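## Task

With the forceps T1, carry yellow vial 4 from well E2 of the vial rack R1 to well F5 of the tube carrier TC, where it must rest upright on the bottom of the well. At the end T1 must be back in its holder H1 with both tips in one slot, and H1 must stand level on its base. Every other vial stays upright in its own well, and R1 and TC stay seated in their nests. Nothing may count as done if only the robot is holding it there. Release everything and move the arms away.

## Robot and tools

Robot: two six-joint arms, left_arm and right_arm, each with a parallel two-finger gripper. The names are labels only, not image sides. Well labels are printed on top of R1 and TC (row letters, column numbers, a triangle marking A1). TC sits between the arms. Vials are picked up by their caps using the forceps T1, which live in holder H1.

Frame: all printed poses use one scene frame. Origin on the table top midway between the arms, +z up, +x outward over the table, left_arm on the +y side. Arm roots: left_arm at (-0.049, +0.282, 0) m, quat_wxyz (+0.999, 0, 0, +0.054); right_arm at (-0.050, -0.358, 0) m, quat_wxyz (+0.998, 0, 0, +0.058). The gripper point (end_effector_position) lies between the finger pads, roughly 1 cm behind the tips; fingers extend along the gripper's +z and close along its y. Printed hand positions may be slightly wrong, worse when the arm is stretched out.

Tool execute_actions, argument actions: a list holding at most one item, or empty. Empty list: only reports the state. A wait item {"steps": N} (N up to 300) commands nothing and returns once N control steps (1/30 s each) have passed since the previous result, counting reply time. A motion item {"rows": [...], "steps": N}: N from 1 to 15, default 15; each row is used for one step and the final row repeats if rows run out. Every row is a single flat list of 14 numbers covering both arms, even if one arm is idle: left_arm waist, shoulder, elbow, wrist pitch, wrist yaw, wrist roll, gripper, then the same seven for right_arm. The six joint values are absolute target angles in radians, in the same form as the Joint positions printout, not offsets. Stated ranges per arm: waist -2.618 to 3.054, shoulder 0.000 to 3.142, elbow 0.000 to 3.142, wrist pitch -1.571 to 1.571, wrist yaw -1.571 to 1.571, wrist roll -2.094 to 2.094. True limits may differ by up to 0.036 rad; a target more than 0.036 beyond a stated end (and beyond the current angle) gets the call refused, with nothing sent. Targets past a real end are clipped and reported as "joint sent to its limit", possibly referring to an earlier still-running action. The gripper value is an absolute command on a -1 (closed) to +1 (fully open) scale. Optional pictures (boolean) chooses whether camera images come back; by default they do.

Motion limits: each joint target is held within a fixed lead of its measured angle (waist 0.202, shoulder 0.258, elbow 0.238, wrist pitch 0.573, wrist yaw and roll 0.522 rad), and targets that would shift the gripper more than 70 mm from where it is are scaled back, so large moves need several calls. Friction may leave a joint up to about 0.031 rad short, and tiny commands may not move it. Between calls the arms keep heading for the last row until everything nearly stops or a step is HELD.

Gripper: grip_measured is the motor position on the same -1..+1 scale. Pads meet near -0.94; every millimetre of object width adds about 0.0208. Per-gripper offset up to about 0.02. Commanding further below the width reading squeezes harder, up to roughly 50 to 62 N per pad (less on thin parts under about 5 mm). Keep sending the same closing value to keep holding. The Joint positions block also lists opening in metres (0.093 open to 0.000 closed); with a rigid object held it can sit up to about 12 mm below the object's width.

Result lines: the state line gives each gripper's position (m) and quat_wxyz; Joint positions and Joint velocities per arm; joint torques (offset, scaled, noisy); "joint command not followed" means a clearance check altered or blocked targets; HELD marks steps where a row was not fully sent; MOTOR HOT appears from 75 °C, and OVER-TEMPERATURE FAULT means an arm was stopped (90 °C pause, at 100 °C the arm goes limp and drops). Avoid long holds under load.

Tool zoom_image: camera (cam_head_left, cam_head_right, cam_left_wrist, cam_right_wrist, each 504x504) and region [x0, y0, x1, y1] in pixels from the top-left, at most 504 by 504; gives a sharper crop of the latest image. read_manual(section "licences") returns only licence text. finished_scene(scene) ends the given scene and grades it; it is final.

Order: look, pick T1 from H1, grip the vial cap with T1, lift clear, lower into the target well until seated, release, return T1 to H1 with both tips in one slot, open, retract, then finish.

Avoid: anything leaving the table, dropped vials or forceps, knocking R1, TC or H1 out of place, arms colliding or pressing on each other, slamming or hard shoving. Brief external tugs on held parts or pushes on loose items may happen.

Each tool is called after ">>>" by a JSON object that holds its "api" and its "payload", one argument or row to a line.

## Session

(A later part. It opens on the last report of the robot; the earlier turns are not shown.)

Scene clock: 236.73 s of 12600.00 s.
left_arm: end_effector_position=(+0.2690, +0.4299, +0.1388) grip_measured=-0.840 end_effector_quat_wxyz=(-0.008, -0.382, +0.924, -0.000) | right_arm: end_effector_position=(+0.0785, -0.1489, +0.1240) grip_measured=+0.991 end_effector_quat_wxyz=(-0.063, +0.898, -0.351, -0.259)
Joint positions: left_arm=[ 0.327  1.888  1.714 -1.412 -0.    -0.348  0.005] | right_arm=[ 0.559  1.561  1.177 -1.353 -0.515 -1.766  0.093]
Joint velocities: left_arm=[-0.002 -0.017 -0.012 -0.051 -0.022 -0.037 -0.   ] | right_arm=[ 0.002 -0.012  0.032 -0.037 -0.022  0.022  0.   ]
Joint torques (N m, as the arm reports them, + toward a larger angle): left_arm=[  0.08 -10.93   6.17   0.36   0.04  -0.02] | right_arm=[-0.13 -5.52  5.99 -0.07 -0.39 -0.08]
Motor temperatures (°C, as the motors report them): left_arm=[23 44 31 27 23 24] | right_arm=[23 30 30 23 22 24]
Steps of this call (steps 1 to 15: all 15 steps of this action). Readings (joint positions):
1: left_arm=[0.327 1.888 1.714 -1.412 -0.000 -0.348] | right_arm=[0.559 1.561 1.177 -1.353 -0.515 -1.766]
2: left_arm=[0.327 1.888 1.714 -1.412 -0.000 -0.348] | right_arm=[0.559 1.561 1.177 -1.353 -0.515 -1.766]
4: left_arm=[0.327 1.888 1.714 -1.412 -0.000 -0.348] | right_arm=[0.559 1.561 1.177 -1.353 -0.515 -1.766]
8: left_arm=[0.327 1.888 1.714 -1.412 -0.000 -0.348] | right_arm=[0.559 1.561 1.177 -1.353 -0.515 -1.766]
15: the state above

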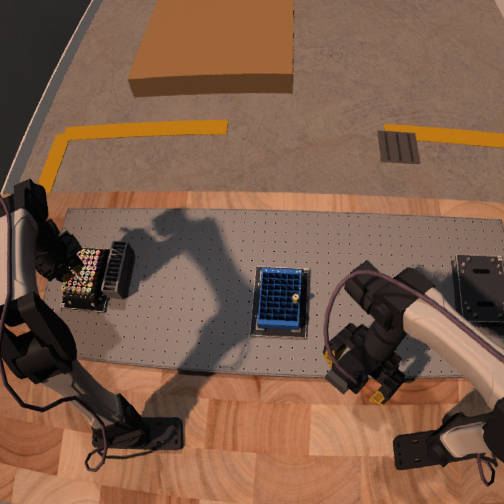

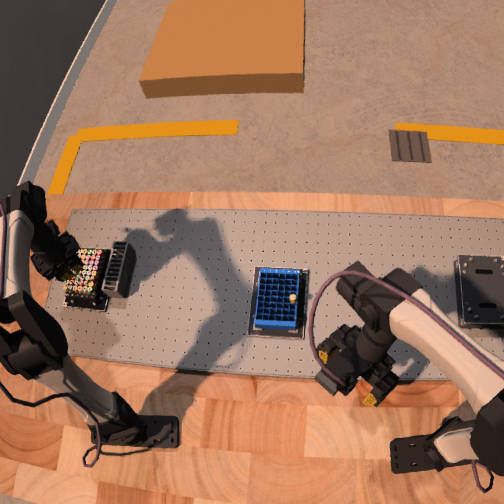

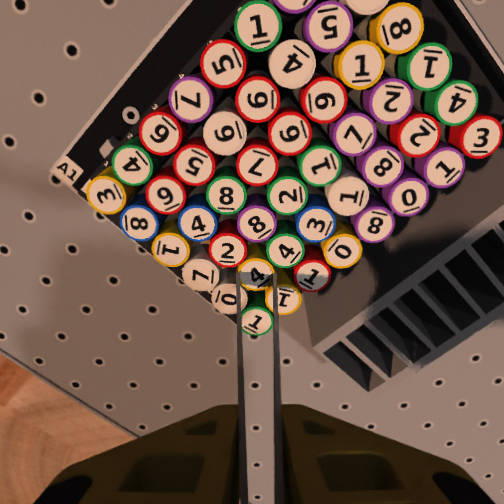

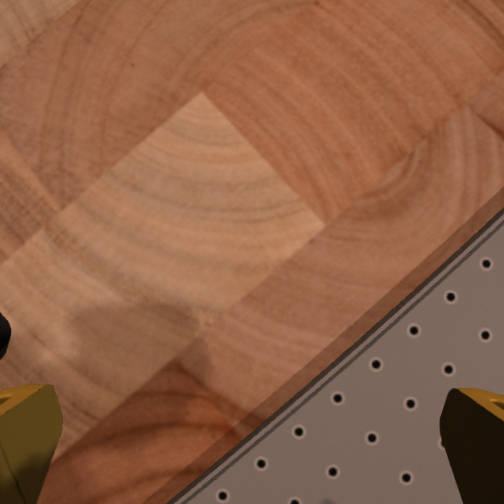

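>>> {"api": "execute_actions", "payload": {
  "actions": [
    {"rows": [[0.336,1.885,1.73,-1.435,0,-0.355,-0.85, 0.559,1.561,1.177,-1.353,-0.515,-1.766,1],[0.336,1.885,1.738,-1.447,0,-0.355,-0.85, 0.559,1.561,1.177,-1.353,-0.515,-1.766,1],[0.336,1.885,1.746,-1.459,0,-0.355,-0.85, 0.559,1.561,1.177,-1.353,-0.515,-1.766,1],[0.336,1.885,1.754,-1.467,0,-0.355,-0.85, 0.559,1.561,1.177,-1.353,-0.515,-1.766,1],[0.336,1.885,1.762,-1.475,0,-0.355,-0.85, 0.559,1.561,1.177,-1.353,-0.515,-1.766,1],[0.336,1.885,1.77,-1.483,0,-0.355,-0.85, 0.559,1.561,1.177,-1.353,-0.515,-1.766,1],[0.336,1.885,1.778,-1.491,0,-0.355,-0.85, 0.559,1.561,1.177,-1.353,-0.515,-1.766,1],[0.336,1.885,1.786,-1.499,0,-0.355,-0.85, 0.559,1.561,1.177,-1.353,-0.515,-1.766,1],[0.336,1.885,1.794,-1.507,0,-0.355,-0.85, 0.559,1.561,1.177,-1.353,-0.515,-1.766,1],[0.336,1.885,1.802,-1.515,0,-0.355,-0.85, 0.559,1.561,1.177,-1.353,-0.515,-1.766,1],[0.336,1.885,1.81,-1.523,0,-0.355,-0.85, 0.559,1.561,1.177,-1.353,-0.515,-1.766,1],[0.336,1.885,1.818,-1.531,0,-0.355,-0.85, 0.559,1.561,1.177,-1.353,-0.515,-1.766,1],[0.336,1.885,1.826,-1.539,0,-0.355,-0.85, 0.559,1.561,1.177,-1.353,-0.515,-1.766,1],[0.336,1.885,1.834,-1.547,0,-0.355,-0.85, 0.559,1.561,1.177,-1.353,-0.515,-1.766,1],[0.336,1.885,1.842,-1.555,0,-0.355,-0.85, 0.559,1.561,1.177,-1.353,-0.515,-1.766,1]], "steps": 15}
  ],
  "pictures": false
}}

>>> {"api": "execute_actions", "payload": {
  "actions": [
    {"rows": [[0.336,1.885,1.85,-1.563,0,-0.355,-0.85, 0.559,1.561,1.177,-1.353,-0.515,-1.766,1],[0.336,1.885,1.858,-1.57,0,-0.355,-0.85, 0.559,1.561,1.177,-1.353,-0.515,-1.766,1],[0.336,1.885,1.866,-1.57,0,-0.355,-0.85, 0.559,1.561,1.177,-1.353,-0.515,-1.766,1],[0.336,1.88,1.874,-1.57,0,-0.355,-0.85, 0.559,1.561,1.177,-1.353,-0.515,-1.766,1],[0.336,1.875,1.882,-1.57,0,-0.355,-0.85, 0.559,1.561,1.177,-1.353,-0.515,-1.766,1],[0.336,1.87,1.89,-1.57,0,-0.355,-0.85, 0.559,1.561,1.177,-1.353,-0.515,-1.766,1],[0.336,1.865,1.898,-1.57,0,-0.355,-0.85, 0.559,1.561,1.177,-1.353,-0.515,-1.766,1],[0.336,1.86,1.906,-1.57,0,-0.355,-0.85, 0.559,1.561,1.177,-1.353,-0.515,-1.766,1],[0.336,1.855,1.91,-1.57,0,-0.355,-0.85, 0.559,1.561,1.177,-1.353,-0.515,-1.766,1],[0.336,1.85,1.91,-1.57,0,-0.355,-0.85, 0.559,1.561,1.177,-1.353,-0.515,-1.766,1],[0.336,1.84,1.91,-1.57,0,-0.355,-0.85, 0.559,1.561,1.177,-1.353,-0.515,-1.766,1],[0.336,1.83,1.91,-1.57,0,-0.355,-0.85, 0.559,1.561,1.177,-1.353,-0.515,-1.766,1],[0.336,1.82,1.91,-1.57,0,-0.355,-0.85, 0.559,1.561,1.177,-1.353,-0.515,-1.766,1],[0.336,1.81,1.91,-1.57,0,-0.355,-0.85, 0.559,1.561,1.177,-1.353,-0.515,-1.766,1],[0.336,1.80,1.91,-1.57,0,-0.355,-0.85, 0.559,1.561,1.177,-1.353,-0.515,-1.766,1]], "steps": 15}
  ],
  "pictures": false
}}

>>> {"api": "execute_actions", "payload": {
  "actions": [
    {"steps": 20}
  ]
}}

Scene clock: 246.70 s of 12600.00 s.
left_arm: end_effector_position=(+0.2667, +0.4289, +0.1619) grip_measured=-0.840 end_effector_quat_wxyz=(-0.007, -0.382, +0.924, -0.000) | right_arm: end_effector_position=(+0.0785, -0.1489, +0.1240) grip_measured=+0.991 end_effector_quat_wxyz=(-0.063, +0.898, -0.351, -0.259)
Joint positions: left_arm=[ 0.327  1.888  1.807 -1.504 -0.    -0.348  0.005] | right_arm=[ 0.559  1.561  1.177 -1.353 -0.515 -1.766  0.093]
Joint velocities: left_arm=[ 0.002 -0.002  0.212 -0.256 -0.051 -0.022 -0.   ] | right_arm=[ 0.007 -0.002  0.007  0.007  0.022  0.037 -0.   ]
Joint torques (N m, as the arm reports them, + toward a larger angle): left_arm=[  0.21 -10.81   9.16   0.14   0.    -0.04] | right_arm=[-0.15 -5.42  5.83 -0.1  -0.43 -0.03]
Motor temperatures (°C, as the motors report them): left_arm=[23 44 31 27 23 24] | right_arm=[23 30 30 23 22 24]
Steps of this call (steps 1 to 15: the robot went on to your last target; steps 16 to 90: nothing new was sent; then 6.47 s passed at rest; steps 91 to 105: all 15 steps of this action). Readings (joint positions):
91: left_arm=[0.327 1.888 1.714 -1.414 -0.000 -0.348] | right_arm=[0.559 1.561 1.177 -1.353 -0.515 -1.766]
92: left_arm=[0.327 1.888 1.714 -1.416 -0.000 -0.348] | right_arm=[0.559 1.561 1.177 -1.353 -0.515 -1.766]
94: left_arm=[0.327 1.888 1.719 -1.425 -0.000 -0.348] | right_arm=[0.559 1.561 1.177 -1.353 -0.515 -1.766]
98: left_arm=[0.327 1.888 1.750 -1.450 -0.000 -0.348] | right_arm=[0.559 1.561 1.177 -1.353 -0.515 -1.766]
105: the state above

Scene clock: 247.20 s of 12600.00 s.
left_arm: end_effector_position=(+0.2663, +0.4288, +0.1955) grip_measured=-0.840 end_effector_quat_wxyz=(+0.029, -0.382, +0.924, +0.002) | right_arm: end_effector_position=(+0.0785, -0.1489, +0.1240) grip_measured=+0.991 end_effector_quat_wxyz=(-0.063, +0.898, -0.351, -0.259)
Joint positions: left_arm=[ 0.327  1.842  1.882 -1.553 -0.001 -0.348  0.005] | right_arm=[ 0.559  1.561  1.177 -1.353 -0.515 -1.766  0.093]
Joint velocities: left_arm=[-0.012 -0.281 -0.002 -0.007 -0.022 -0.051 -0.001] | right_arm=[ 0.017 -0.007 -0.017  0.037 -0.11  -0.066 -0.001]
Joint torques (N m, as the arm reports them, + toward a larger angle): left_arm=[  0.19 -11.97   9.81   0.34   0.03  -0.01] | right_arm=[-0.18 -5.41  6.05 -0.08 -0.38 -0.04]
Motor temperatures (°C, as the motors report them): left_arm=[23 44 31 27 23 24] | right_arm=[23 30 30 23 22 24]
joint sent to its limit (left arm) — the command would take joint 4 (wrist pitch) past its lower limit, so that joint was sent only as far as its limit.
Steps of this call (steps 1 to 15: all 15 steps of this action). Readings (joint positions):
1: left_arm=[0.327 1.888 1.815 -1.512 -0.000 -0.348] | right_arm=[0.559 1.561 1.177 -1.353 -0.515 -1.766]
2: left_arm=[0.327 1.888 1.823 -1.518 -0.000 -0.348] | right_arm=[0.559 1.561 1.177 -1.353 -0.515 -1.766]
4: left_arm=[0.327 1.888 1.839 -1.529 -0.000 -0.348] | right_arm=[0.559 1.561 1.177 -1.353 -0.515 -1.766]
8: left_arm=[0.327 1.887 1.870 -1.542 -0.000 -0.348] | right_arm=[0.559 1.561 1.177 -1.353 -0.515 -1.766]
15: the state above

Scene clock: 247.87 s of 12600.00 s.
left_arm: end_effector_position=(+0.2647, +0.4281, +0.2088) grip_measured=-0.840 end_effector_quat_wxyz=(+0.050, -0.381, +0.923, +0.003) | right_arm: end_effector_position=(+0.0785, -0.1489, +0.1240) grip_measured=+0.991 end_effector_quat_wxyz=(-0.063, +0.898, -0.351, -0.259)
Joint positions: left_arm=[ 0.327  1.809  1.892 -1.554 -0.001 -0.348  0.005] | right_arm=[ 0.559  1.561  1.177 -1.353 -0.515 -1.766  0.093]
Joint velocities: left_arm=[-0.007 -0.002 -0.002 -0.066  0.051 -0.037 -0.   ] | right_arm=[-0.017  0.007  0.007 -0.037 -0.022 -0.022 -0.   ]
Joint torques (N m, as the arm reports them, + toward a larger angle): left_arm=[  0.15 -10.48   8.92   0.41  -0.01  -0.06] | right_arm=[-0.11 -5.52  5.94 -0.13 -0.34  0.01]
Motor temperatures (°C, as the motors report them): left_arm=[23 44 31 27 23 24] | right_arm=[23 30 30 23 22 24]
joint sent to its limit (left arm) — the command would take joint 4 (wrist pitch) past its lower limit, so that joint was sent only as far as its limit.
Steps of this call (steps 1 to 20: the robot went on to your last target). Readings (joint positions):
1: left_arm=[0.327 1.832 1.882 -1.553 -0.001 -0.348] | right_arm=[0.559 1.561 1.177 -1.353 -0.515 -1.766]
2: left_arm=[0.327 1.823 1.883 -1.553 -0.001 -0.348] | right_arm=[0.559 1.561 1.177 -1.353 -0.515 -1.766]
4: left_arm=[0.327 1.812 1.889 -1.554 -0.001 -0.348] | right_arm=[0.559 1.561 1.177 -1.353 -0.515 -1.766]
8: left_arm=[0.327 1.809 1.892 -1.554 -0.001 -0.348] | right_arm=[0.559 1.561 1.177 -1.353 -0.515 -1.766]
20: the state above

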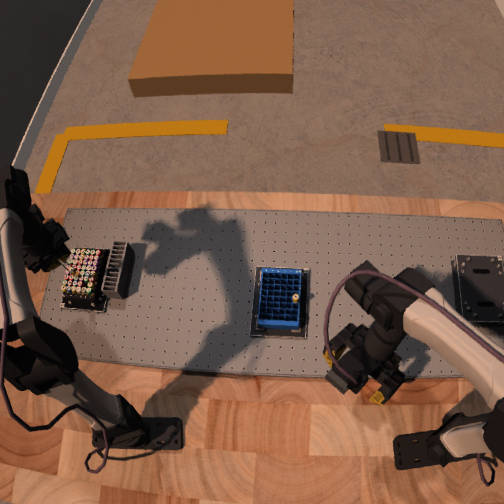

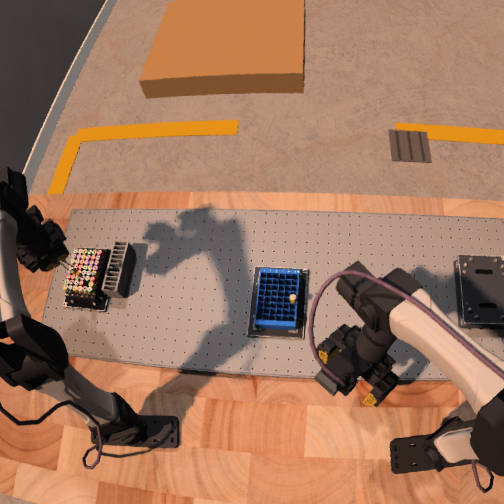

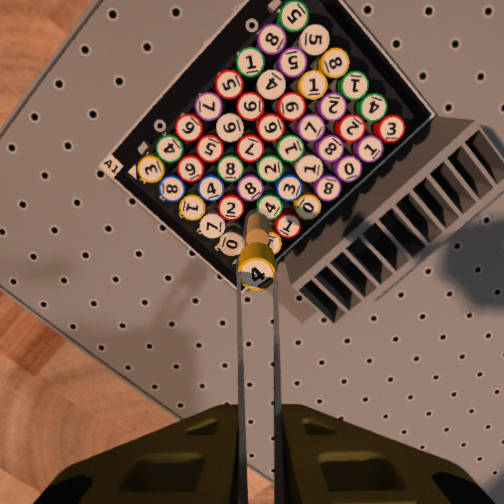

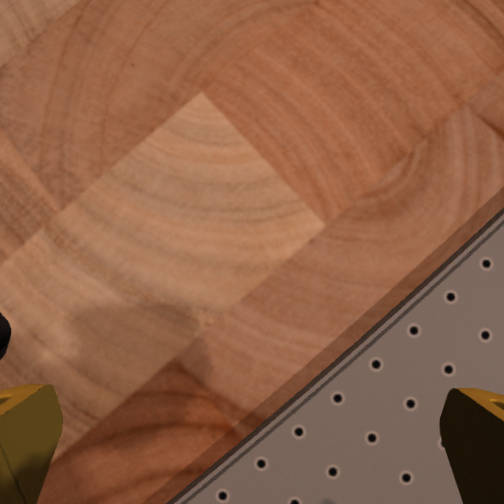

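>>> {"api": "execute_actions", "payload": {
  "actions": [
    {"rows": [[0.32,1.80,1.91,-1.57,0,-0.36,-0.85, 0.559,1.561,1.177,-1.353,-0.515,-1.766,1],[0.30,1.80,1.91,-1.57,0,-0.37,-0.85, 0.559,1.561,1.177,-1.353,-0.515,-1.766,1],[0.27,1.80,1.91,-1.57,0,-0.38,-0.85, 0.559,1.561,1.177,-1.353,-0.515,-1.766,1],[0.23,1.80,1.91,-1.57,0,-0.39,-0.85, 0.559,1.561,1.177,-1.353,-0.515,-1.766,1],[0.19,1.80,1.91,-1.57,0,-0.40,-0.85, 0.559,1.561,1.177,-1.353,-0.515,-1.766,1],[0.15,1.80,1.91,-1.57,0,-0.415,-0.85, 0.559,1.561,1.177,-1.353,-0.515,-1.766,1],[0.11,1.80,1.91,-1.57,0,-0.43,-0.85, 0.559,1.561,1.177,-1.353,-0.515,-1.766,1],[0.07,1.80,1.91,-1.57,0,-0.445,-0.85, 0.559,1.561,1.177,-1.353,-0.515,-1.766,1],[0.03,1.80,1.91,-1.57,0,-0.46,-0.85, 0.559,1.561,1.177,-1.353,-0.515,-1.766,1],[-0.01,1.80,1.91,-1.57,0,-0.475,-0.85, 0.559,1.561,1.177,-1.353,-0.515,-1.766,1],[-0.05,1.80,1.91,-1.57,0,-0.49,-0.85, 0.559,1.561,1.177,-1.353,-0.515,-1.766,1],[-0.09,1.80,1.91,-1.57,0,-0.505,-0.85, 0.559,1.561,1.177,-1.353,-0.515,-1.766,1],[-0.13,1.80,1.91,-1.57,0,-0.52,-0.85, 0.559,1.561,1.177,-1.353,-0.515,-1.766,1],[-0.17,1.80,1.91,-1.57,0,-0.535,-0.85, 0.559,1.561,1.177,-1.353,-0.515,-1.766,1],[-0.21,1.80,1.91,-1.57,0,-0.55,-0.85, 0.559,1.561,1.177,-1.353,-0.515,-1.766,1]], "steps": 15}
  ],
  "pictures": false
}}

>>> {"api": "execute_actions", "payload": {
  "actions": [
    {"rows": [[-0.255,1.81,1.92,-1.57,0,-0.565,-0.85, 0.559,1.561,1.177,-1.353,-0.515,-1.766,1],[-0.30,1.825,1.93,-1.57,0,-0.58,-0.85, 0.559,1.561,1.177,-1.353,-0.515,-1.766,1],[-0.345,1.84,1.94,-1.57,0,-0.595,-0.85, 0.559,1.561,1.177,-1.353,-0.515,-1.766,1],[-0.39,1.855,1.95,-1.57,0,-0.61,-0.85, 0.559,1.561,1.177,-1.353,-0.515,-1.766,1],[-0.435,1.87,1.96,-1.57,0,-0.625,-0.85, 0.559,1.561,1.177,-1.353,-0.515,-1.766,1],[-0.48,1.885,1.97,-1.57,0,-0.64,-0.85, 0.559,1.561,1.177,-1.353,-0.515,-1.766,1],[-0.525,1.90,1.98,-1.57,0,-0.655,-0.85, 0.559,1.561,1.177,-1.353,-0.515,-1.766,1],[-0.57,1.915,1.99,-1.57,0,-0.67,-0.85, 0.559,1.561,1.177,-1.353,-0.515,-1.766,1],[-0.615,1.93,2.0,-1.57,0,-0.685,-0.85, 0.559,1.561,1.177,-1.353,-0.515,-1.766,1],[-0.66,1.945,2.015,-1.57,0,-0.70,-0.85, 0.559,1.561,1.177,-1.353,-0.515,-1.766,1],[-0.705,1.96,2.03,-1.57,0,-0.715,-0.85, 0.559,1.561,1.177,-1.353,-0.515,-1.766,1],[-0.75,1.975,2.045,-1.57,0,-0.73,-0.85, 0.559,1.561,1.177,-1.353,-0.515,-1.766,1],[-0.79,1.985,2.055,-1.57,0,-0.74,-0.85, 0.559,1.561,1.177,-1.353,-0.515,-1.766,1],[-0.825,1.995,2.065,-1.57,0,-0.75,-0.85, 0.559,1.561,1.177,-1.353,-0.515,-1.766,1],[-0.855,2.0,2.07,-1.57,0,-0.755,-0.85, 0.559,1.561,1.177,-1.353,-0.515,-1.766,1]], "steps": 15}
  ],
  "pictures": false
}}

>>> {"api": "execute_actions", "payload": {
  "actions": [
    {"steps": 25}
  ]
}}

Scene clock: 260.60 s of 12600.00 s.
left_arm: end_effector_position=(+0.2969, +0.2723, +0.2088) grip_measured=-0.840 end_effector_quat_wxyz=(+0.048, -0.225, +0.973, -0.011) | right_arm: end_effector_position=(+0.0785, -0.1489, +0.1240) grip_measured=+0.991 end_effector_quat_wxyz=(-0.063, +0.898, -0.351, -0.259)
Joint positions: left_arm=[-0.139  1.809  1.892 -1.554 -0.003 -0.484  0.005] | right_arm=[ 0.559  1.561  1.177 -1.353 -0.515 -1.766  0.093]
Joint velocities: left_arm=[-1.082 -0.007 -0.007 -0.007  0.007 -0.447 -0.001] | right_arm=[-0.017 -0.022 -0.012 -0.037  0.022 -0.037 -0.001]
Joint torques (N m, as the arm reports them, + toward a larger angle): left_arm=[ -0.94 -10.49   8.73   0.42   0.09  -0.05] | right_arm=[ 0.17 -5.42  5.98 -0.09 -0.38 -0.04]
Motor temperatures (°C, as the motors report them): left_arm=[23 43 32 27 23 24] | right_arm=[23 31 30 23 22 24]
joint sent to its limit (left arm) — the command would take joint 4 (wrist pitch) past its lower limit, so that joint was sent only as far as its limit.
Steps of this call (steps 1 to 15: the robot went on to your last target; steps 16 to 90: nothing new was sent; then 9.23 s passed at rest; steps 91 to 105: all 15 steps of this action). Readings (joint positions):
91: left_arm=[0.327 1.809 1.892 -1.554 -0.001 -0.349] | right_arm=[0.559 1.561 1.177 -1.353 -0.515 -1.766]
92: left_arm=[0.325 1.809 1.892 -1.554 -0.001 -0.352] | right_arm=[0.559 1.561 1.177 -1.353 -0.515 -1.766]
94: left_arm=[0.302 1.809 1.892 -1.554 -0.005 -0.361] | right_arm=[0.559 1.561 1.177 -1.353 -0.515 -1.766]
98: left_arm=[0.154 1.809 1.892 -1.554 -0.008 -0.395] | right_arm=[0.559 1.561 1.177 -1.353 -0.515 -1.766]
105: the state above

Scene clock: 261.10 s of 12600.00 s.
left_arm: end_effector_position=(+0.2492, +0.0395, +0.1818) grip_measured=-0.840 end_effector_quat_wxyz=(+0.022, -0.007, +1.000, -0.017) | right_arm: end_effector_position=(+0.0785, -0.1489, +0.1240) grip_measured=+0.991 end_effector_quat_wxyz=(-0.063, +0.898, -0.351, -0.259)
Joint positions: left_arm=[-0.793  1.993  2.032 -1.554 -0.002 -0.7    0.005] | right_arm=[ 0.559  1.561  1.177 -1.353 -0.515 -1.766  0.093]
Joint velocities: left_arm=[-1.106  0.305  0.212  0.007 -0.051 -0.227 -0.001] | right_arm=[ 0.002  0.002 -0.012 -0.051 -0.007 -0.007 -0.001]
Joint torques (N m, as the arm reports them, + toward a larger angle): left_arm=[ -0.1  -12.6    9.44   0.34   0.04  -0.06] | right_arm=[-0.03 -5.65  6.1  -0.06 -0.34  0.01]
Motor temperatures (°C, as the motors report them): left_arm=[23 43 32 27 23 24] | right_arm=[23 31 30 23 22 24]
joint sent to its limit (left arm) — the command would take joint 4 (wrist pitch) past its lower limit, so that joint was sent only as far as its limit.
Steps of this call (steps 1 to 15: all 15 steps of this action). Readings (joint positions):
1: left_arm=[-0.178 1.809 1.892 -1.554 -0.003 -0.498] | right_arm=[0.559 1.561 1.177 -1.353 -0.515 -1.766]
2: left_arm=[-0.220 1.811 1.895 -1.555 -0.003 -0.513] | right_arm=[0.559 1.561 1.177 -1.353 -0.515 -1.766]
4: left_arm=[-0.306 1.824 1.913 -1.556 -0.004 -0.542] | right_arm=[0.559 1.561 1.177 -1.353 -0.515 -1.766]
8: left_arm=[-0.486 1.877 1.957 -1.555 -0.004 -0.601] | right_arm=[0.559 1.561 1.177 -1.353 -0.515 -1.766]
15: the state above

Scene clock: 261.93 s of 12600.00 s.
left_arm: end_effector_position=(+0.2335, +0.0158, +0.1806) grip_measured=-0.840 end_effector_quat_wxyz=(+0.019, +0.003, +1.000, -0.022) | right_arm: end_effector_position=(+0.0785, -0.1489, +0.1240) grip_measured=+0.991 end_effector_quat_wxyz=(-0.063, +0.898, -0.351, -0.259)
Joint positions: left_arm=[-0.863  2.007  2.048 -1.554  0.006 -0.748  0.005] | right_arm=[ 0.559  1.561  1.177 -1.353 -0.515 -1.766  0.093]
Joint velocities: left_arm=[-0.012 -0.007 -0.017 -0.037  0.022 -0.007 -0.001] | right_arm=[-0.007 -0.002 -0.017  0.022 -0.022 -0.037  0.   ]
Joint torques (N m, as the arm reports them, + toward a larger angle): left_arm=[ -0.06 -12.34   9.13   0.37  -0.08  -0.04] | right_arm=[-0.18 -5.62  6.24 -0.07 -0.39 -0.05]
Motor temperatures (°C, as the motors report them): left_arm=[23 43 32 27 23 24] | right_arm=[23 31 30 23 22 24]
joint sent to its limit (left arm) — the command would take joint 4 (wrist pitch) past its lower limit, so that joint was sent only as far as its limit.
Steps of this call (steps 1 to 25: the robot went on to your last target). Readings (joint positions):
1: left_arm=[-0.828 2.002 2.037 -1.553 0.000 -0.709] | right_arm=[0.559 1.561 1.177 -1.353 -0.515 -1.766]
2: left_arm=[-0.853 2.006 2.040 -1.553 0.004 -0.716] | right_arm=[0.559 1.561 1.177 -1.353 -0.515 -1.766]
4: left_arm=[-0.873 2.007 2.041 -1.553 0.008 -0.727] | right_arm=[0.559 1.561 1.177 -1.353 -0.515 -1.766]
8: left_arm=[-0.865 2.007 2.048 -1.554 0.007 -0.740] | right_arm=[0.559 1.561 1.177 -1.353 -0.515 -1.766]
25: the state above

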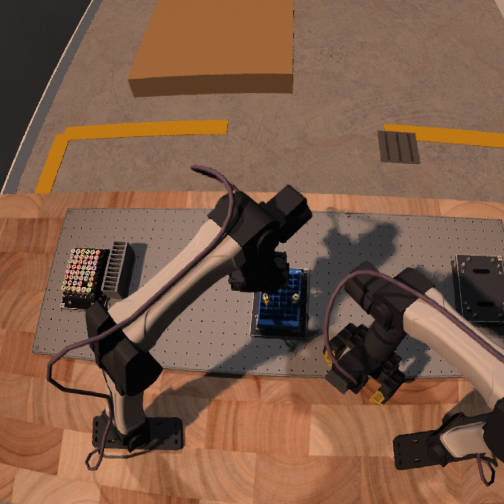

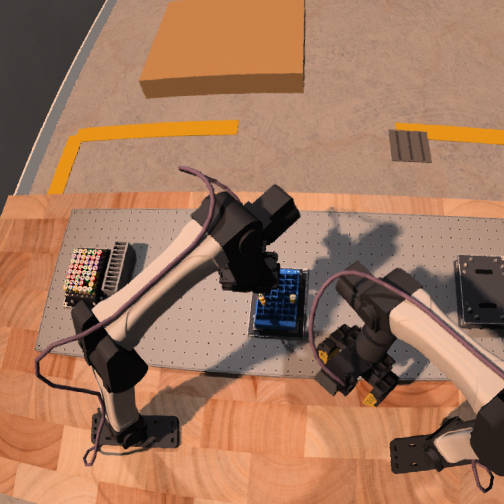

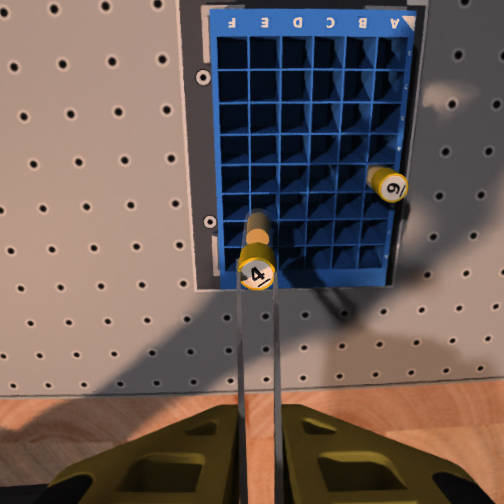

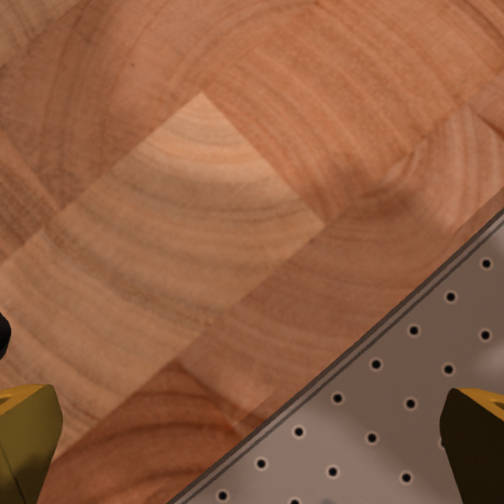

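>>> {"api": "execute_actions", "payload": {
  "actions": [
    {"rows": [[-0.845,2.01,2.075,-1.57,0,-0.74,-0.85, 0.559,1.561,1.177,-1.353,-0.515,-1.766,1],[-0.835,2.02,2.08,-1.57,0,-0.73,-0.85, 0.559,1.561,1.177,-1.353,-0.515,-1.766,1],[-0.825,2.03,2.085,-1.57,0,-0.72,-0.85, 0.559,1.561,1.177,-1.353,-0.515,-1.766,1],[-0.815,2.04,2.09,-1.57,0,-0.71,-0.85, 0.559,1.561,1.177,-1.353,-0.515,-1.766,1],[-0.812,2.055,2.09,-1.57,0,-0.705,-0.85, 0.559,1.561,1.177,-1.353,-0.515,-1.766,1]], "steps": 15}
  ],
  "pictures": false
}}

>>> {"api": "execute_actions", "payload": {
  "actions": [
    {"steps": 20}
  ]
}}

Scene clock: 276.00 s of 12600.00 s.
left_arm: end_effector_position=(+0.2510, +0.0256, +0.1685) grip_measured=-0.840 end_effector_quat_wxyz=(+0.011, -0.004, +1.000, -0.011) | right_arm: end_effector_position=(+0.0785, -0.1489, +0.1240) grip_measured=+0.991 end_effector_quat_wxyz=(-0.063, +0.898, -0.351, -0.259)
Joint positions: left_arm=[-0.815  2.055  2.07  -1.555  0.003 -0.714  0.005] | right_arm=[ 0.559  1.561  1.177 -1.353 -0.515 -1.766  0.093]
Joint velocities: left_arm=[ 0.012  0.007 -0.007 -0.051  0.022 -0.022 -0.001] | right_arm=[-0.002  0.002 -0.002  0.051  0.037 -0.051  0.001]
Joint torques (N m, as the arm reports them, + toward a larger angle): left_arm=[ -0.42 -12.1    8.93   0.32  -0.1    0.11] | right_arm=[-0.09 -5.54  5.94 -0.12 -0.44  0.  ]
Motor temperatures (°C, as the motors report them): left_arm=[23 44 33 27 23 24] | right_arm=[23 31 30 23 22 24]
joint sent to its limit (left arm) — the command would take joint 4 (wrist pitch) past its lower limit, so that joint was sent only as far as its limit.
Steps of this call (steps 1 to 15: the robot went on to your last target; steps 16 to 90: nothing new was sent; then 10.57 s passed at rest; steps 91 to 105: all 15 steps of this action). Readings (joint positions):
91: left_arm=[-0.862 2.007 2.048 -1.554 0.006 -0.748] | right_arm=[0.559 1.561 1.177 -1.353 -0.515 -1.766]
92: left_arm=[-0.860 2.008 2.049 -1.554 0.006 -0.746] | right_arm=[0.559 1.561 1.177 -1.353 -0.515 -1.766]
94: left_arm=[-0.847 2.015 2.060 -1.555 0.006 -0.738] | right_arm=[0.559 1.561 1.177 -1.353 -0.515 -1.766]
98: left_arm=[-0.818 2.040 2.070 -1.555 0.004 -0.723] | right_arm=[0.559 1.561 1.177 -1.353 -0.515 -1.766]
105: the state above

Scene clock: 276.67 s of 12600.00 s.
left_arm: end_effector_position=(+0.2510, +0.0256, +0.1685) grip_measured=-0.840 end_effector_quat_wxyz=(+0.011, -0.003, +1.000, -0.011) | right_arm: end_effector_position=(+0.0785, -0.1489, +0.1240) grip_measured=+0.991 end_effector_quat_wxyz=(-0.063, +0.898, -0.351, -0.259)
Joint positions: left_arm=[-0.815  2.055  2.07  -1.555  0.003 -0.712  0.005] | right_arm=[ 0.559  1.561  1.177 -1.353 -0.515 -1.766  0.093]
Joint velocities: left_arm=[ 0.017 -0.007  0.017 -0.007 -0.007 -0.051 -0.   ] | right_arm=[-0.002 -0.007 -0.012  0.037 -0.022  0.007 -0.001]
Joint torques (N m, as the arm reports them, + toward a larger angle): left_arm=[ -0.21 -12.32   8.78   0.33  -0.09   0.1 ] | right_arm=[-0.08 -5.44  6.11 -0.09 -0.39 -0.04]
Motor temperatures (°C, as the motors report them): left_arm=[23 45 33 27 23 24] | right_arm=[23 31 30 23 22 24]
joint sent to its limit (left arm) — the command would take joint 4 (wrist pitch) past its lower limit, so that joint was sent only as far as its limit.
Steps of this call (steps 1 to 15: the robot went on to your last target; steps 16 to 20: nothing new was sent). Readings (joint positions):
1: left_arm=[-0.815 2.055 2.070 -1.555 0.003 -0.714] | right_arm=[0.559 1.561 1.177 -1.353 -0.515 -1.766]
2: left_arm=[-0.815 2.055 2.070 -1.555 0.003 -0.713] | right_arm=[0.559 1.561 1.177 -1.353 -0.515 -1.766]
4: left_arm=[-0.815 2.055 2.070 -1.555 0.003 -0.713] | right_arm=[0.559 1.561 1.177 -1.353 -0.515 -1.766]
8: left_arm=[-0.815 2.055 2.070 -1.555 0.003 -0.712] | right_arm=[0.559 1.561 1.177 -1.353 -0.515 -1.766]
20: the state above
All arms were judged still, so your last target was given up. Only a new action makes them travel on or press farther. Fingers that are still opening or closing keep moving.

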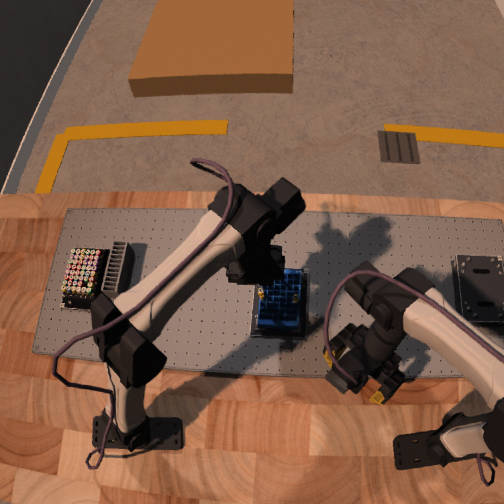

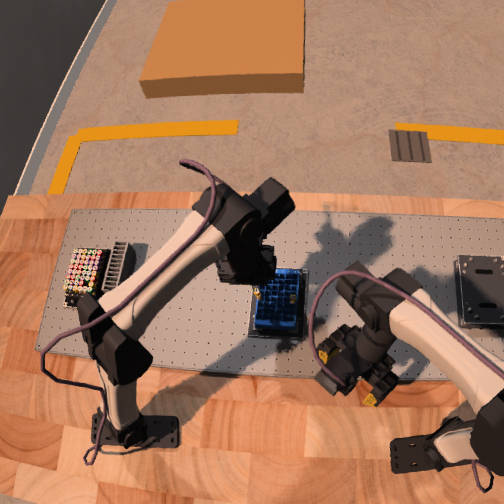

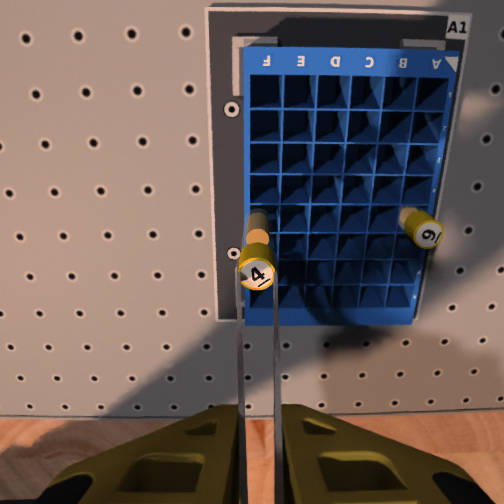

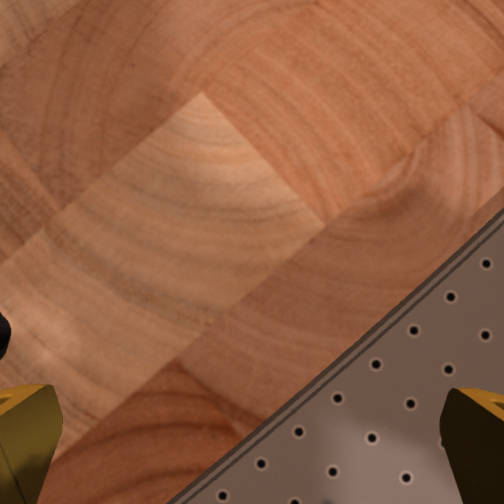

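>>> {"api": "execute_actions", "payload": {
  "actions": [
    {"rows": [[-0.835,2.055,2.09,-1.57,0,-0.705,-0.85, 0.559,1.561,1.177,-1.353,-0.515,-1.766,1]], "steps": 15}
  ]
}}

Scene clock: 279.63 s of 12600.00 s.
left_arm: end_effector_position=(+0.2481, +0.0222, +0.1685) grip_measured=-0.840 end_effector_quat_wxyz=(+0.010, +0.003, +1.000, -0.011) | right_arm: end_effector_position=(+0.0785, -0.1489, +0.1240) grip_measured=+0.991 end_effector_quat_wxyz=(-0.063, +0.898, -0.351, -0.259)
Joint positions: left_arm=[-0.827  2.055  2.07  -1.555  0.003 -0.712  0.005] | right_arm=[ 0.559  1.561  1.177 -1.353 -0.515 -1.766  0.093]
Joint velocities: left_arm=[-0.007 -0.002 -0.027  0.007 -0.007  0.051 -0.001] | right_arm=[-0.002 -0.022  0.007  0.007  0.022  0.007 -0.   ]
Joint torques (N m, as the arm reports them, + toward a larger angle): left_arm=[ -1.26 -12.22   9.09   0.33  -0.04   0.1 ] | right_arm=[-0.28 -5.59  6.04 -0.11 -0.35 -0.06]
Motor temperatures (°C, as the motors report them): left_arm=[23 45 33 27 23 24] | right_arm=[23 31 31 23 22 24]
joint sent to its limit (left arm) — the command would take joint 4 (wrist pitch) past its lower limit, so that joint was sent only as far as its limit.
Steps of this call (steps 1 to 74: nothing new was sent; steps 75 to 89: all 15 steps of this action). Readings (joint positions):
75: left_arm=[-0.816 2.055 2.070 -1.555 0.003 -0.712] | right_arm=[0.559 1.561 1.177 -1.353 -0.515 -1.766]
76: left_arm=[-0.818 2.055 2.070 -1.555 0.003 -0.712] | right_arm=[0.559 1.561 1.177 -1.353 -0.515 -1.766]
78: left_arm=[-0.823 2.055 2.070 -1.555 0.003 -0.712] | right_arm=[0.559 1.561 1.177 -1.353 -0.515 -1.766]
82: left_arm=[-0.827 2.055 2.070 -1.555 0.003 -0.712] | right_arm=[0.559 1.561 1.177 -1.353 -0.515 -1.766]
89: the state above

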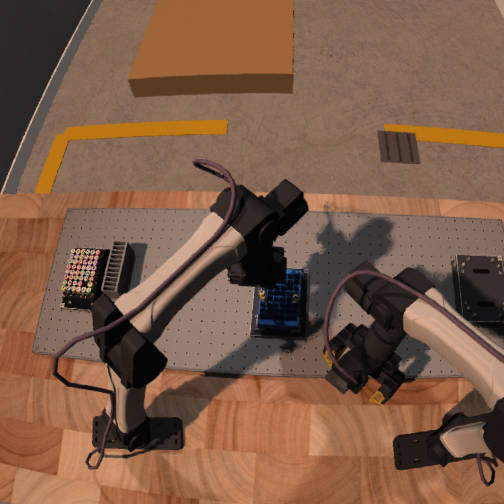

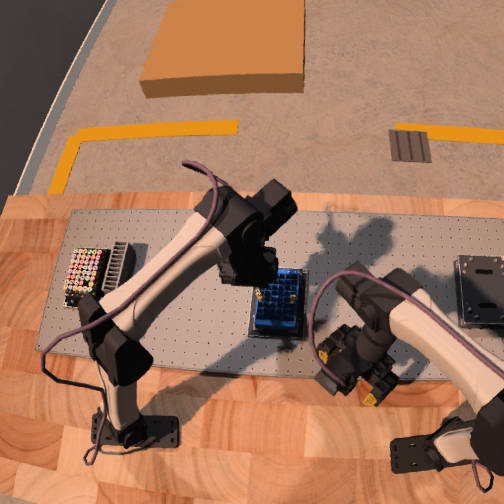

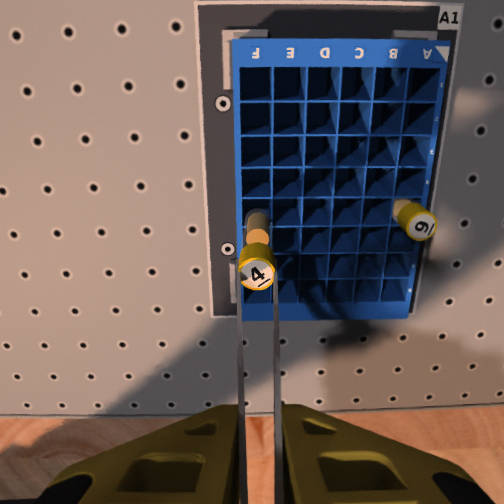

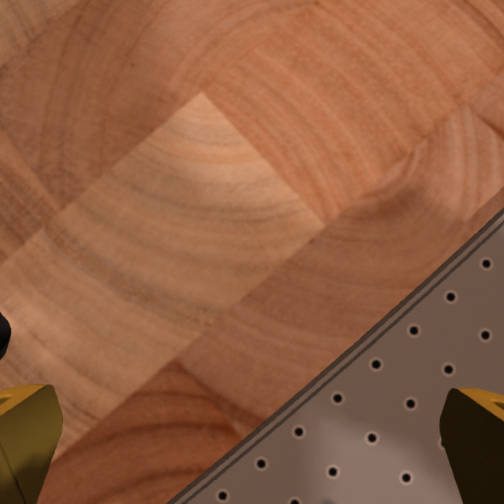

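>>> {"api": "execute_actions", "payload": {
  "actions": [
    {"rows": [[-0.835,2.055,2.057,-1.538,0,-0.705,-0.85, 0.559,1.561,1.177,-1.353,-0.515,-1.766,1],[-0.835,2.055,2.05,-1.53,0,-0.705,-0.85, 0.559,1.561,1.177,-1.353,-0.515,-1.766,1],[-0.835,2.055,2.043,-1.522,0,-0.705,-0.85, 0.559,1.561,1.177,-1.353,-0.515,-1.766,1],[-0.835,2.055,2.036,-1.516,0,-0.705,-0.85, 0.559,1.561,1.177,-1.353,-0.515,-1.766,1],[-0.835,2.055,2.029,-1.51,0,-0.705,-0.85, 0.559,1.561,1.177,-1.353,-0.515,-1.766,1],[-0.835,2.055,2.022,-1.504,0,-0.705,-0.85, 0.559,1.561,1.177,-1.353,-0.515,-1.766,1],[-0.835,2.055,2.015,-1.498,0,-0.705,-0.85, 0.559,1.561,1.177,-1.353,-0.515,-1.766,1],[-0.835,2.055,2.008,-1.494,0,-0.705,-0.85, 0.559,1.561,1.177,-1.353,-0.515,-1.766,1],[-0.835,2.055,2.002,-1.492,0,-0.705,-0.85, 0.559,1.561,1.177,-1.353,-0.515,-1.766,1],[-0.835,2.055,1.997,-1.492,0,-0.705,-0.85, 0.559,1.561,1.177,-1.353,-0.515,-1.766,1]], "steps": 15}
  ],
  "pictures": false
}}

>>> {"api": "execute_actions", "payload": {
  "actions": [
    {"steps": 15}
  ]
}}

Scene clock: 284.87 s of 12600.00 s.
left_arm: end_effector_position=(+0.2505, +0.0209, +0.1645) grip_measured=-0.840 end_effector_quat_wxyz=(+0.018, +0.003, +1.000, -0.016) | right_arm: end_effector_position=(+0.0785, -0.1489, +0.1240) grip_measured=+0.991 end_effector_quat_wxyz=(-0.063, +0.898, -0.351, -0.259)
Joint positions: left_arm=[-0.827  2.042  2.034 -1.514 -0.    -0.712  0.005] | right_arm=[ 0.559  1.561  1.177 -1.353 -0.515 -1.766  0.093]
Joint velocities: left_arm=[ 0.002 -0.007 -0.007  0.051 -0.022  0.081 -0.   ] | right_arm=[ 0.002  0.007 -0.002 -0.022 -0.037  0.022 -0.001]
Joint torques (N m, as the arm reports them, + toward a larger angle): left_arm=[ -1.1  -11.11   4.13   0.62   0.01   0.09] | right_arm=[-0.24 -5.4   6.13 -0.03 -0.4  -0.01]
Motor temperatures (°C, as the motors report them): left_arm=[23 45 33 27 23 24] | right_arm=[23 31 31 23 22 24]
joint sent to its limit (left arm) — the command would take joint 4 (wrist pitch) past its lower limit, so that joint was sent only as far as its limit.
Steps of this call (steps 1 to 15: the robot went on to your last target; steps 16 to 90: nothing new was sent; then 1.73 s passed at rest; steps 91 to 105: all 15 steps of this action). Readings (joint positions):
91: left_arm=[-0.827 2.055 2.070 -1.555 0.003 -0.712] | right_arm=[0.559 1.561 1.177 -1.353 -0.515 -1.766]
92: left_arm=[-0.827 2.055 2.070 -1.554 0.003 -0.712] | right_arm=[0.559 1.561 1.177 -1.353 -0.515 -1.766]
94: left_arm=[-0.827 2.055 2.065 -1.546 0.003 -0.712] | right_arm=[0.559 1.561 1.177 -1.353 -0.515 -1.766]
98: left_arm=[-0.827 2.051 2.049 -1.527 0.002 -0.712] | right_arm=[0.559 1.561 1.177 -1.353 -0.515 -1.766]
105: the state above

Scene clock: 285.37 s of 12600.00 s.
left_arm: end_effector_position=(+0.2511, +0.0208, +0.1645) grip_measured=-0.840 end_effector_quat_wxyz=(+0.020, +0.003, +1.000, -0.016) | right_arm: end_effector_position=(+0.0785, -0.1489, +0.1240) grip_measured=+0.991 end_effector_quat_wxyz=(-0.063, +0.898, -0.351, -0.259)
Joint positions: left_arm=[-0.827  2.042  2.034 -1.512 -0.002 -0.712  0.005] | right_arm=[ 0.559  1.561  1.177 -1.353 -0.515 -1.766  0.093]
Joint velocities: left_arm=[ 0.002 -0.012 -0.007 -0.051  0.007 -0.037 -0.001] | right_arm=[-0.002 -0.002  0.002  0.022 -0.007 -0.051 -0.001]
Joint torques (N m, as the arm reports them, + toward a larger angle): left_arm=[ -1.14 -11.1    4.29   0.6    0.     0.09] | right_arm=[ 0.04 -5.45  6.06 -0.15 -0.39 -0.1 ]
Motor temperatures (°C, as the motors report them): left_arm=[23 45 33 27 23 24] | right_arm=[23 31 31 23 22 24]
Steps of this call (steps 1 to 15: the robot went on to your last target). Readings (joint positions):
1: left_arm=[-0.827 2.042 2.034 -1.513 -0.001 -0.712] | right_arm=[0.559 1.561 1.177 -1.353 -0.515 -1.766]
2: left_arm=[-0.827 2.042 2.034 -1.513 -0.001 -0.712] | right_arm=[0.559 1.561 1.177 -1.353 -0.515 -1.766]
4: left_arm=[-0.827 2.042 2.034 -1.512 -0.002 -0.712] | right_arm=[0.559 1.561 1.177 -1.353 -0.515 -1.766]
8: left_arm=[-0.827 2.042 2.034 -1.512 -0.002 -0.712] | right_arm=[0.559 1.561 1.177 -1.353 -0.515 -1.766]
15: the state above
All arms were judged still, so your last target was given up. Only a new action makes them travel on or press farther. Fingers that are still opening or closing keep moving.

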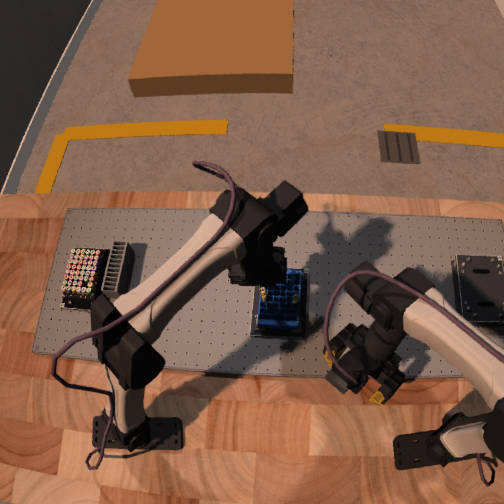

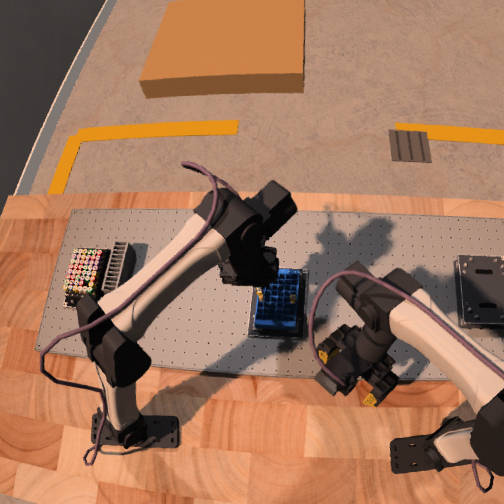

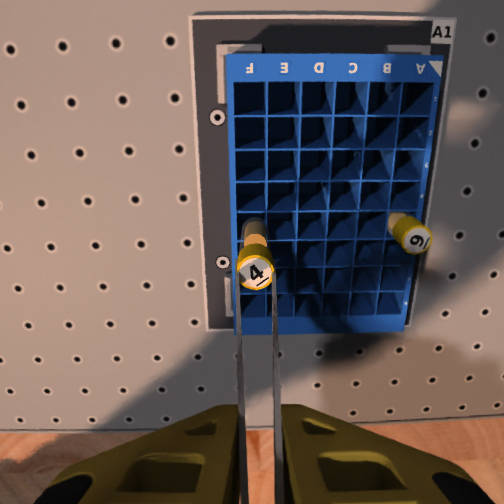

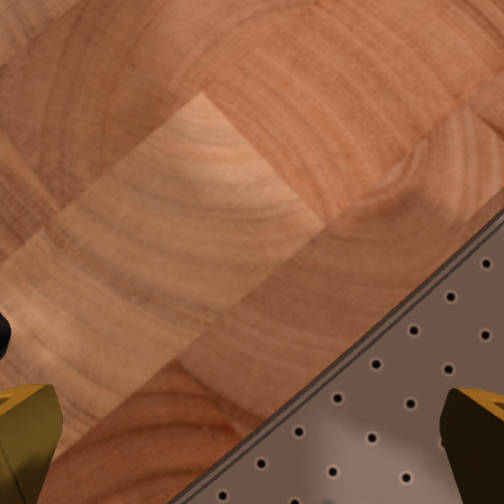

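>>> {"api": "execute_actions", "payload": {
  "actions": [
    {"rows": [[-0.835,2.035,2.075,-1.50,0,-0.705,-0.85, 0.559,1.561,1.177,-1.353,-0.515,-1.766,1],[-0.835,2.035,2.075,-1.50,0,-0.705,-0.85, 0.559,1.561,1.177,-1.353,-0.515,-1.766,1],[-0.835,2.035,2.075,-1.50,0,-0.705,-0.85, 0.559,1.561,1.177,-1.353,-0.515,-1.766,1],[-0.835,2.035,2.075,-1.50,0,-0.705,-0.85, 0.559,1.561,1.177,-1.353,-0.515,-1.766,1],[-0.835,2.035,2.075,-1.50,0,-0.705,-0.85, 0.559,1.561,1.177,-1.353,-0.515,-1.766,1],[-0.835,2.035,2.075,-1.50,0,-0.705,-0.85, 0.559,1.561,1.177,-1.353,-0.515,-1.766,1],[-0.835,2.035,2.075,-1.545,0,-0.705,-0.85, 0.559,1.561,1.177,-1.353,-0.515,-1.766,1]], "steps": 15}
  ],
  "pictures": false
}}

>>> {"api": "execute_actions", "payload": {
  "actions": [
    {"steps": 15}
  ]
}}

>>> {"api": "zoom_image", "payload": {
  "camera": "cam_left_wrist",
  "region": [176, 140, 336, 300]
}}

Scene clock: 292.13 s of 12600.00 s.
left_arm: end_effector_position=(+0.2504, +0.0213, +0.1696) grip_measured=-0.840 end_effector_quat_wxyz=(+0.021, +0.003, +1.000, -0.017) | right_arm: end_effector_position=(+0.0785, -0.1489, +0.1240) grip_measured=+0.991 end_effector_quat_wxyz=(-0.063, +0.898, -0.351, -0.259)
Joint positions: left_arm=[-0.827  2.042  2.053 -1.53  -0.002 -0.712  0.005] | right_arm=[ 0.559  1.561  1.177 -1.353 -0.515 -1.766  0.093]
Joint velocities: left_arm=[ 0.017 -0.007 -0.012 -0.037 -0.007 -0.037 -0.   ] | right_arm=[-0.002  0.022  0.012 -0.007  0.037 -0.022 -0.   ]
Joint torques (N m, as the arm reports them, + toward a larger angle): left_arm=[ -1.29 -12.63   9.15   0.27  -0.01   0.1 ] | right_arm=[-0.14 -5.55  6.12 -0.05 -0.41 -0.04]
Motor temperatures (°C, as the motors report them): left_arm=[23 45 32 27 23 24] | right_arm=[23 31 31 23 22 24]
Steps of this call (steps 1 to 90: nothing new was sent; then 3.27 s passed at rest; steps 91 to 105: all 15 steps of this action). Readings (joint positions):
91: left_arm=[-0.827 2.042 2.039 -1.513 -0.002 -0.712] | right_arm=[0.559 1.561 1.177 -1.353 -0.515 -1.766]
92: left_arm=[-0.827 2.042 2.044 -1.512 -0.002 -0.712] | right_arm=[0.559 1.561 1.177 -1.353 -0.515 -1.766]
94: left_arm=[-0.827 2.042 2.052 -1.511 -0.002 -0.712] | right_arm=[0.559 1.561 1.177 -1.353 -0.515 -1.766]
98: left_arm=[-0.827 2.042 2.053 -1.516 -0.002 -0.712] | right_arm=[0.559 1.561 1.177 -1.353 -0.515 -1.766]
105: the state above

Scene clock: 292.63 s of 12600.00 s.
left_arm: end_effector_position=(+0.2500, +0.0217, +0.1696) grip_measured=-0.840 end_effector_quat_wxyz=(+0.020, +0.003, +1.000, -0.016) | right_arm: end_effector_position=(+0.0785, -0.1489, +0.1240) grip_measured=+0.991 end_effector_quat_wxyz=(-0.063, +0.898, -0.351, -0.259)
Joint positions: left_arm=[-0.827  2.042  2.053 -1.532 -0.002 -0.712  0.005] | right_arm=[ 0.559  1.561  1.177 -1.353 -0.515 -1.766  0.093]
Joint velocities: left_arm=[-0.002  0.007 -0.002  0.095 -0.007 -0.066 -0.001] | right_arm=[-0.002 -0.002 -0.017 -0.037 -0.007  0.022 -0.001]
Joint torques (N m, as the arm reports them, + toward a larger angle): left_arm=[ -1.28 -12.64   9.35   0.3    0.02   0.09] | right_arm=[ 0.04 -5.58  5.95 -0.08 -0.41 -0.09]
Motor temperatures (°C, as the motors report them): left_arm=[23 45 32 27 23 24] | right_arm=[23 31 31 23 22 24]
Steps of this call (steps 1 to 15: the robot went on to your last target). Readings (joint positions):
1: left_arm=[-0.827 2.042 2.053 -1.530 -0.002 -0.712] | right_arm=[0.559 1.561 1.177 -1.353 -0.515 -1.766]
2: left_arm=[-0.827 2.042 2.053 -1.531 -0.002 -0.712] | right_arm=[0.559 1.561 1.177 -1.353 -0.515 -1.766]
4: left_arm=[-0.827 2.042 2.053 -1.532 -0.002 -0.712] | right_arm=[0.559 1.561 1.177 -1.353 -0.515 -1.766]
8: left_arm=[-0.827 2.042 2.053 -1.532 -0.002 -0.712] | right_arm=[0.559 1.561 1.177 -1.353 -0.515 -1.766]
15: the state above
All arms were judged still, so your last target was given up. Only a new action makes them travel on or press farther. Fingers that are still opening or closing keep moving.

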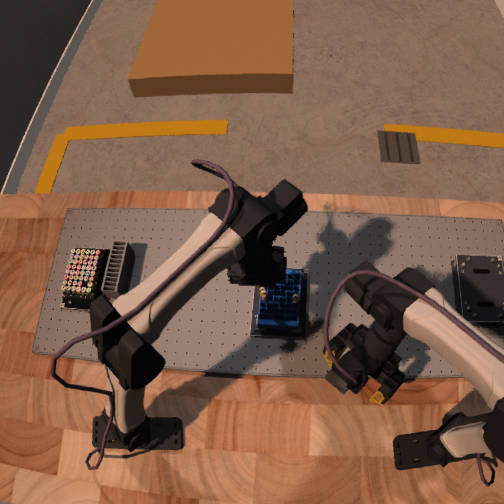

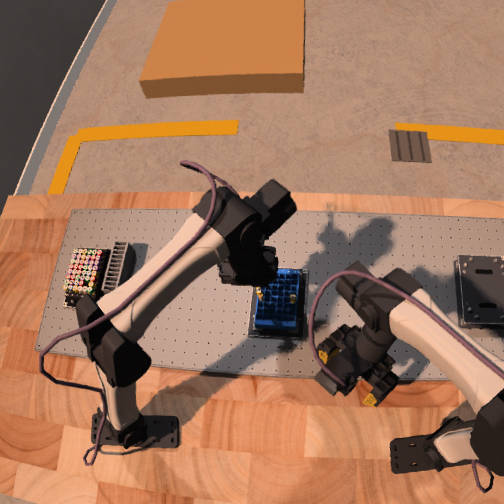

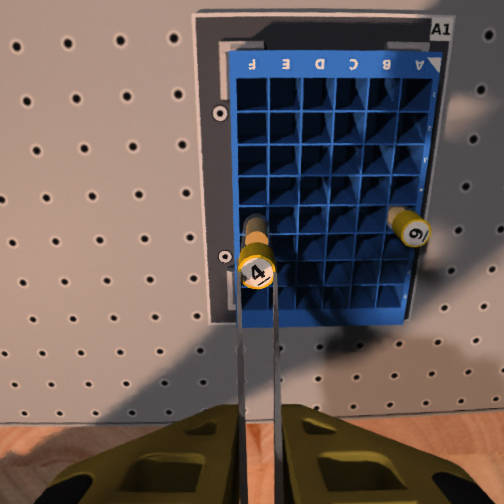

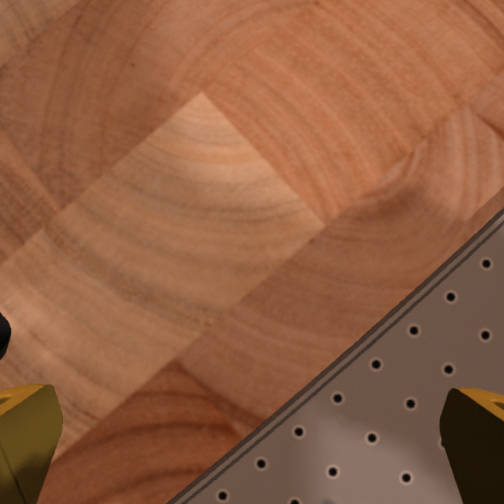

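Region (176, 140, 336, 300) of cam_left_wrist's 504x504 image, scaled by 3.150, with more detail than that image has.

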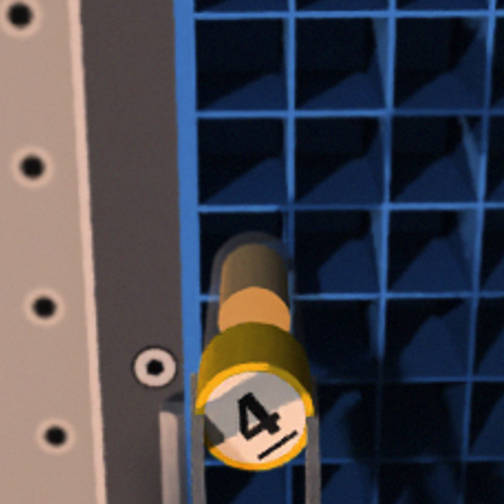

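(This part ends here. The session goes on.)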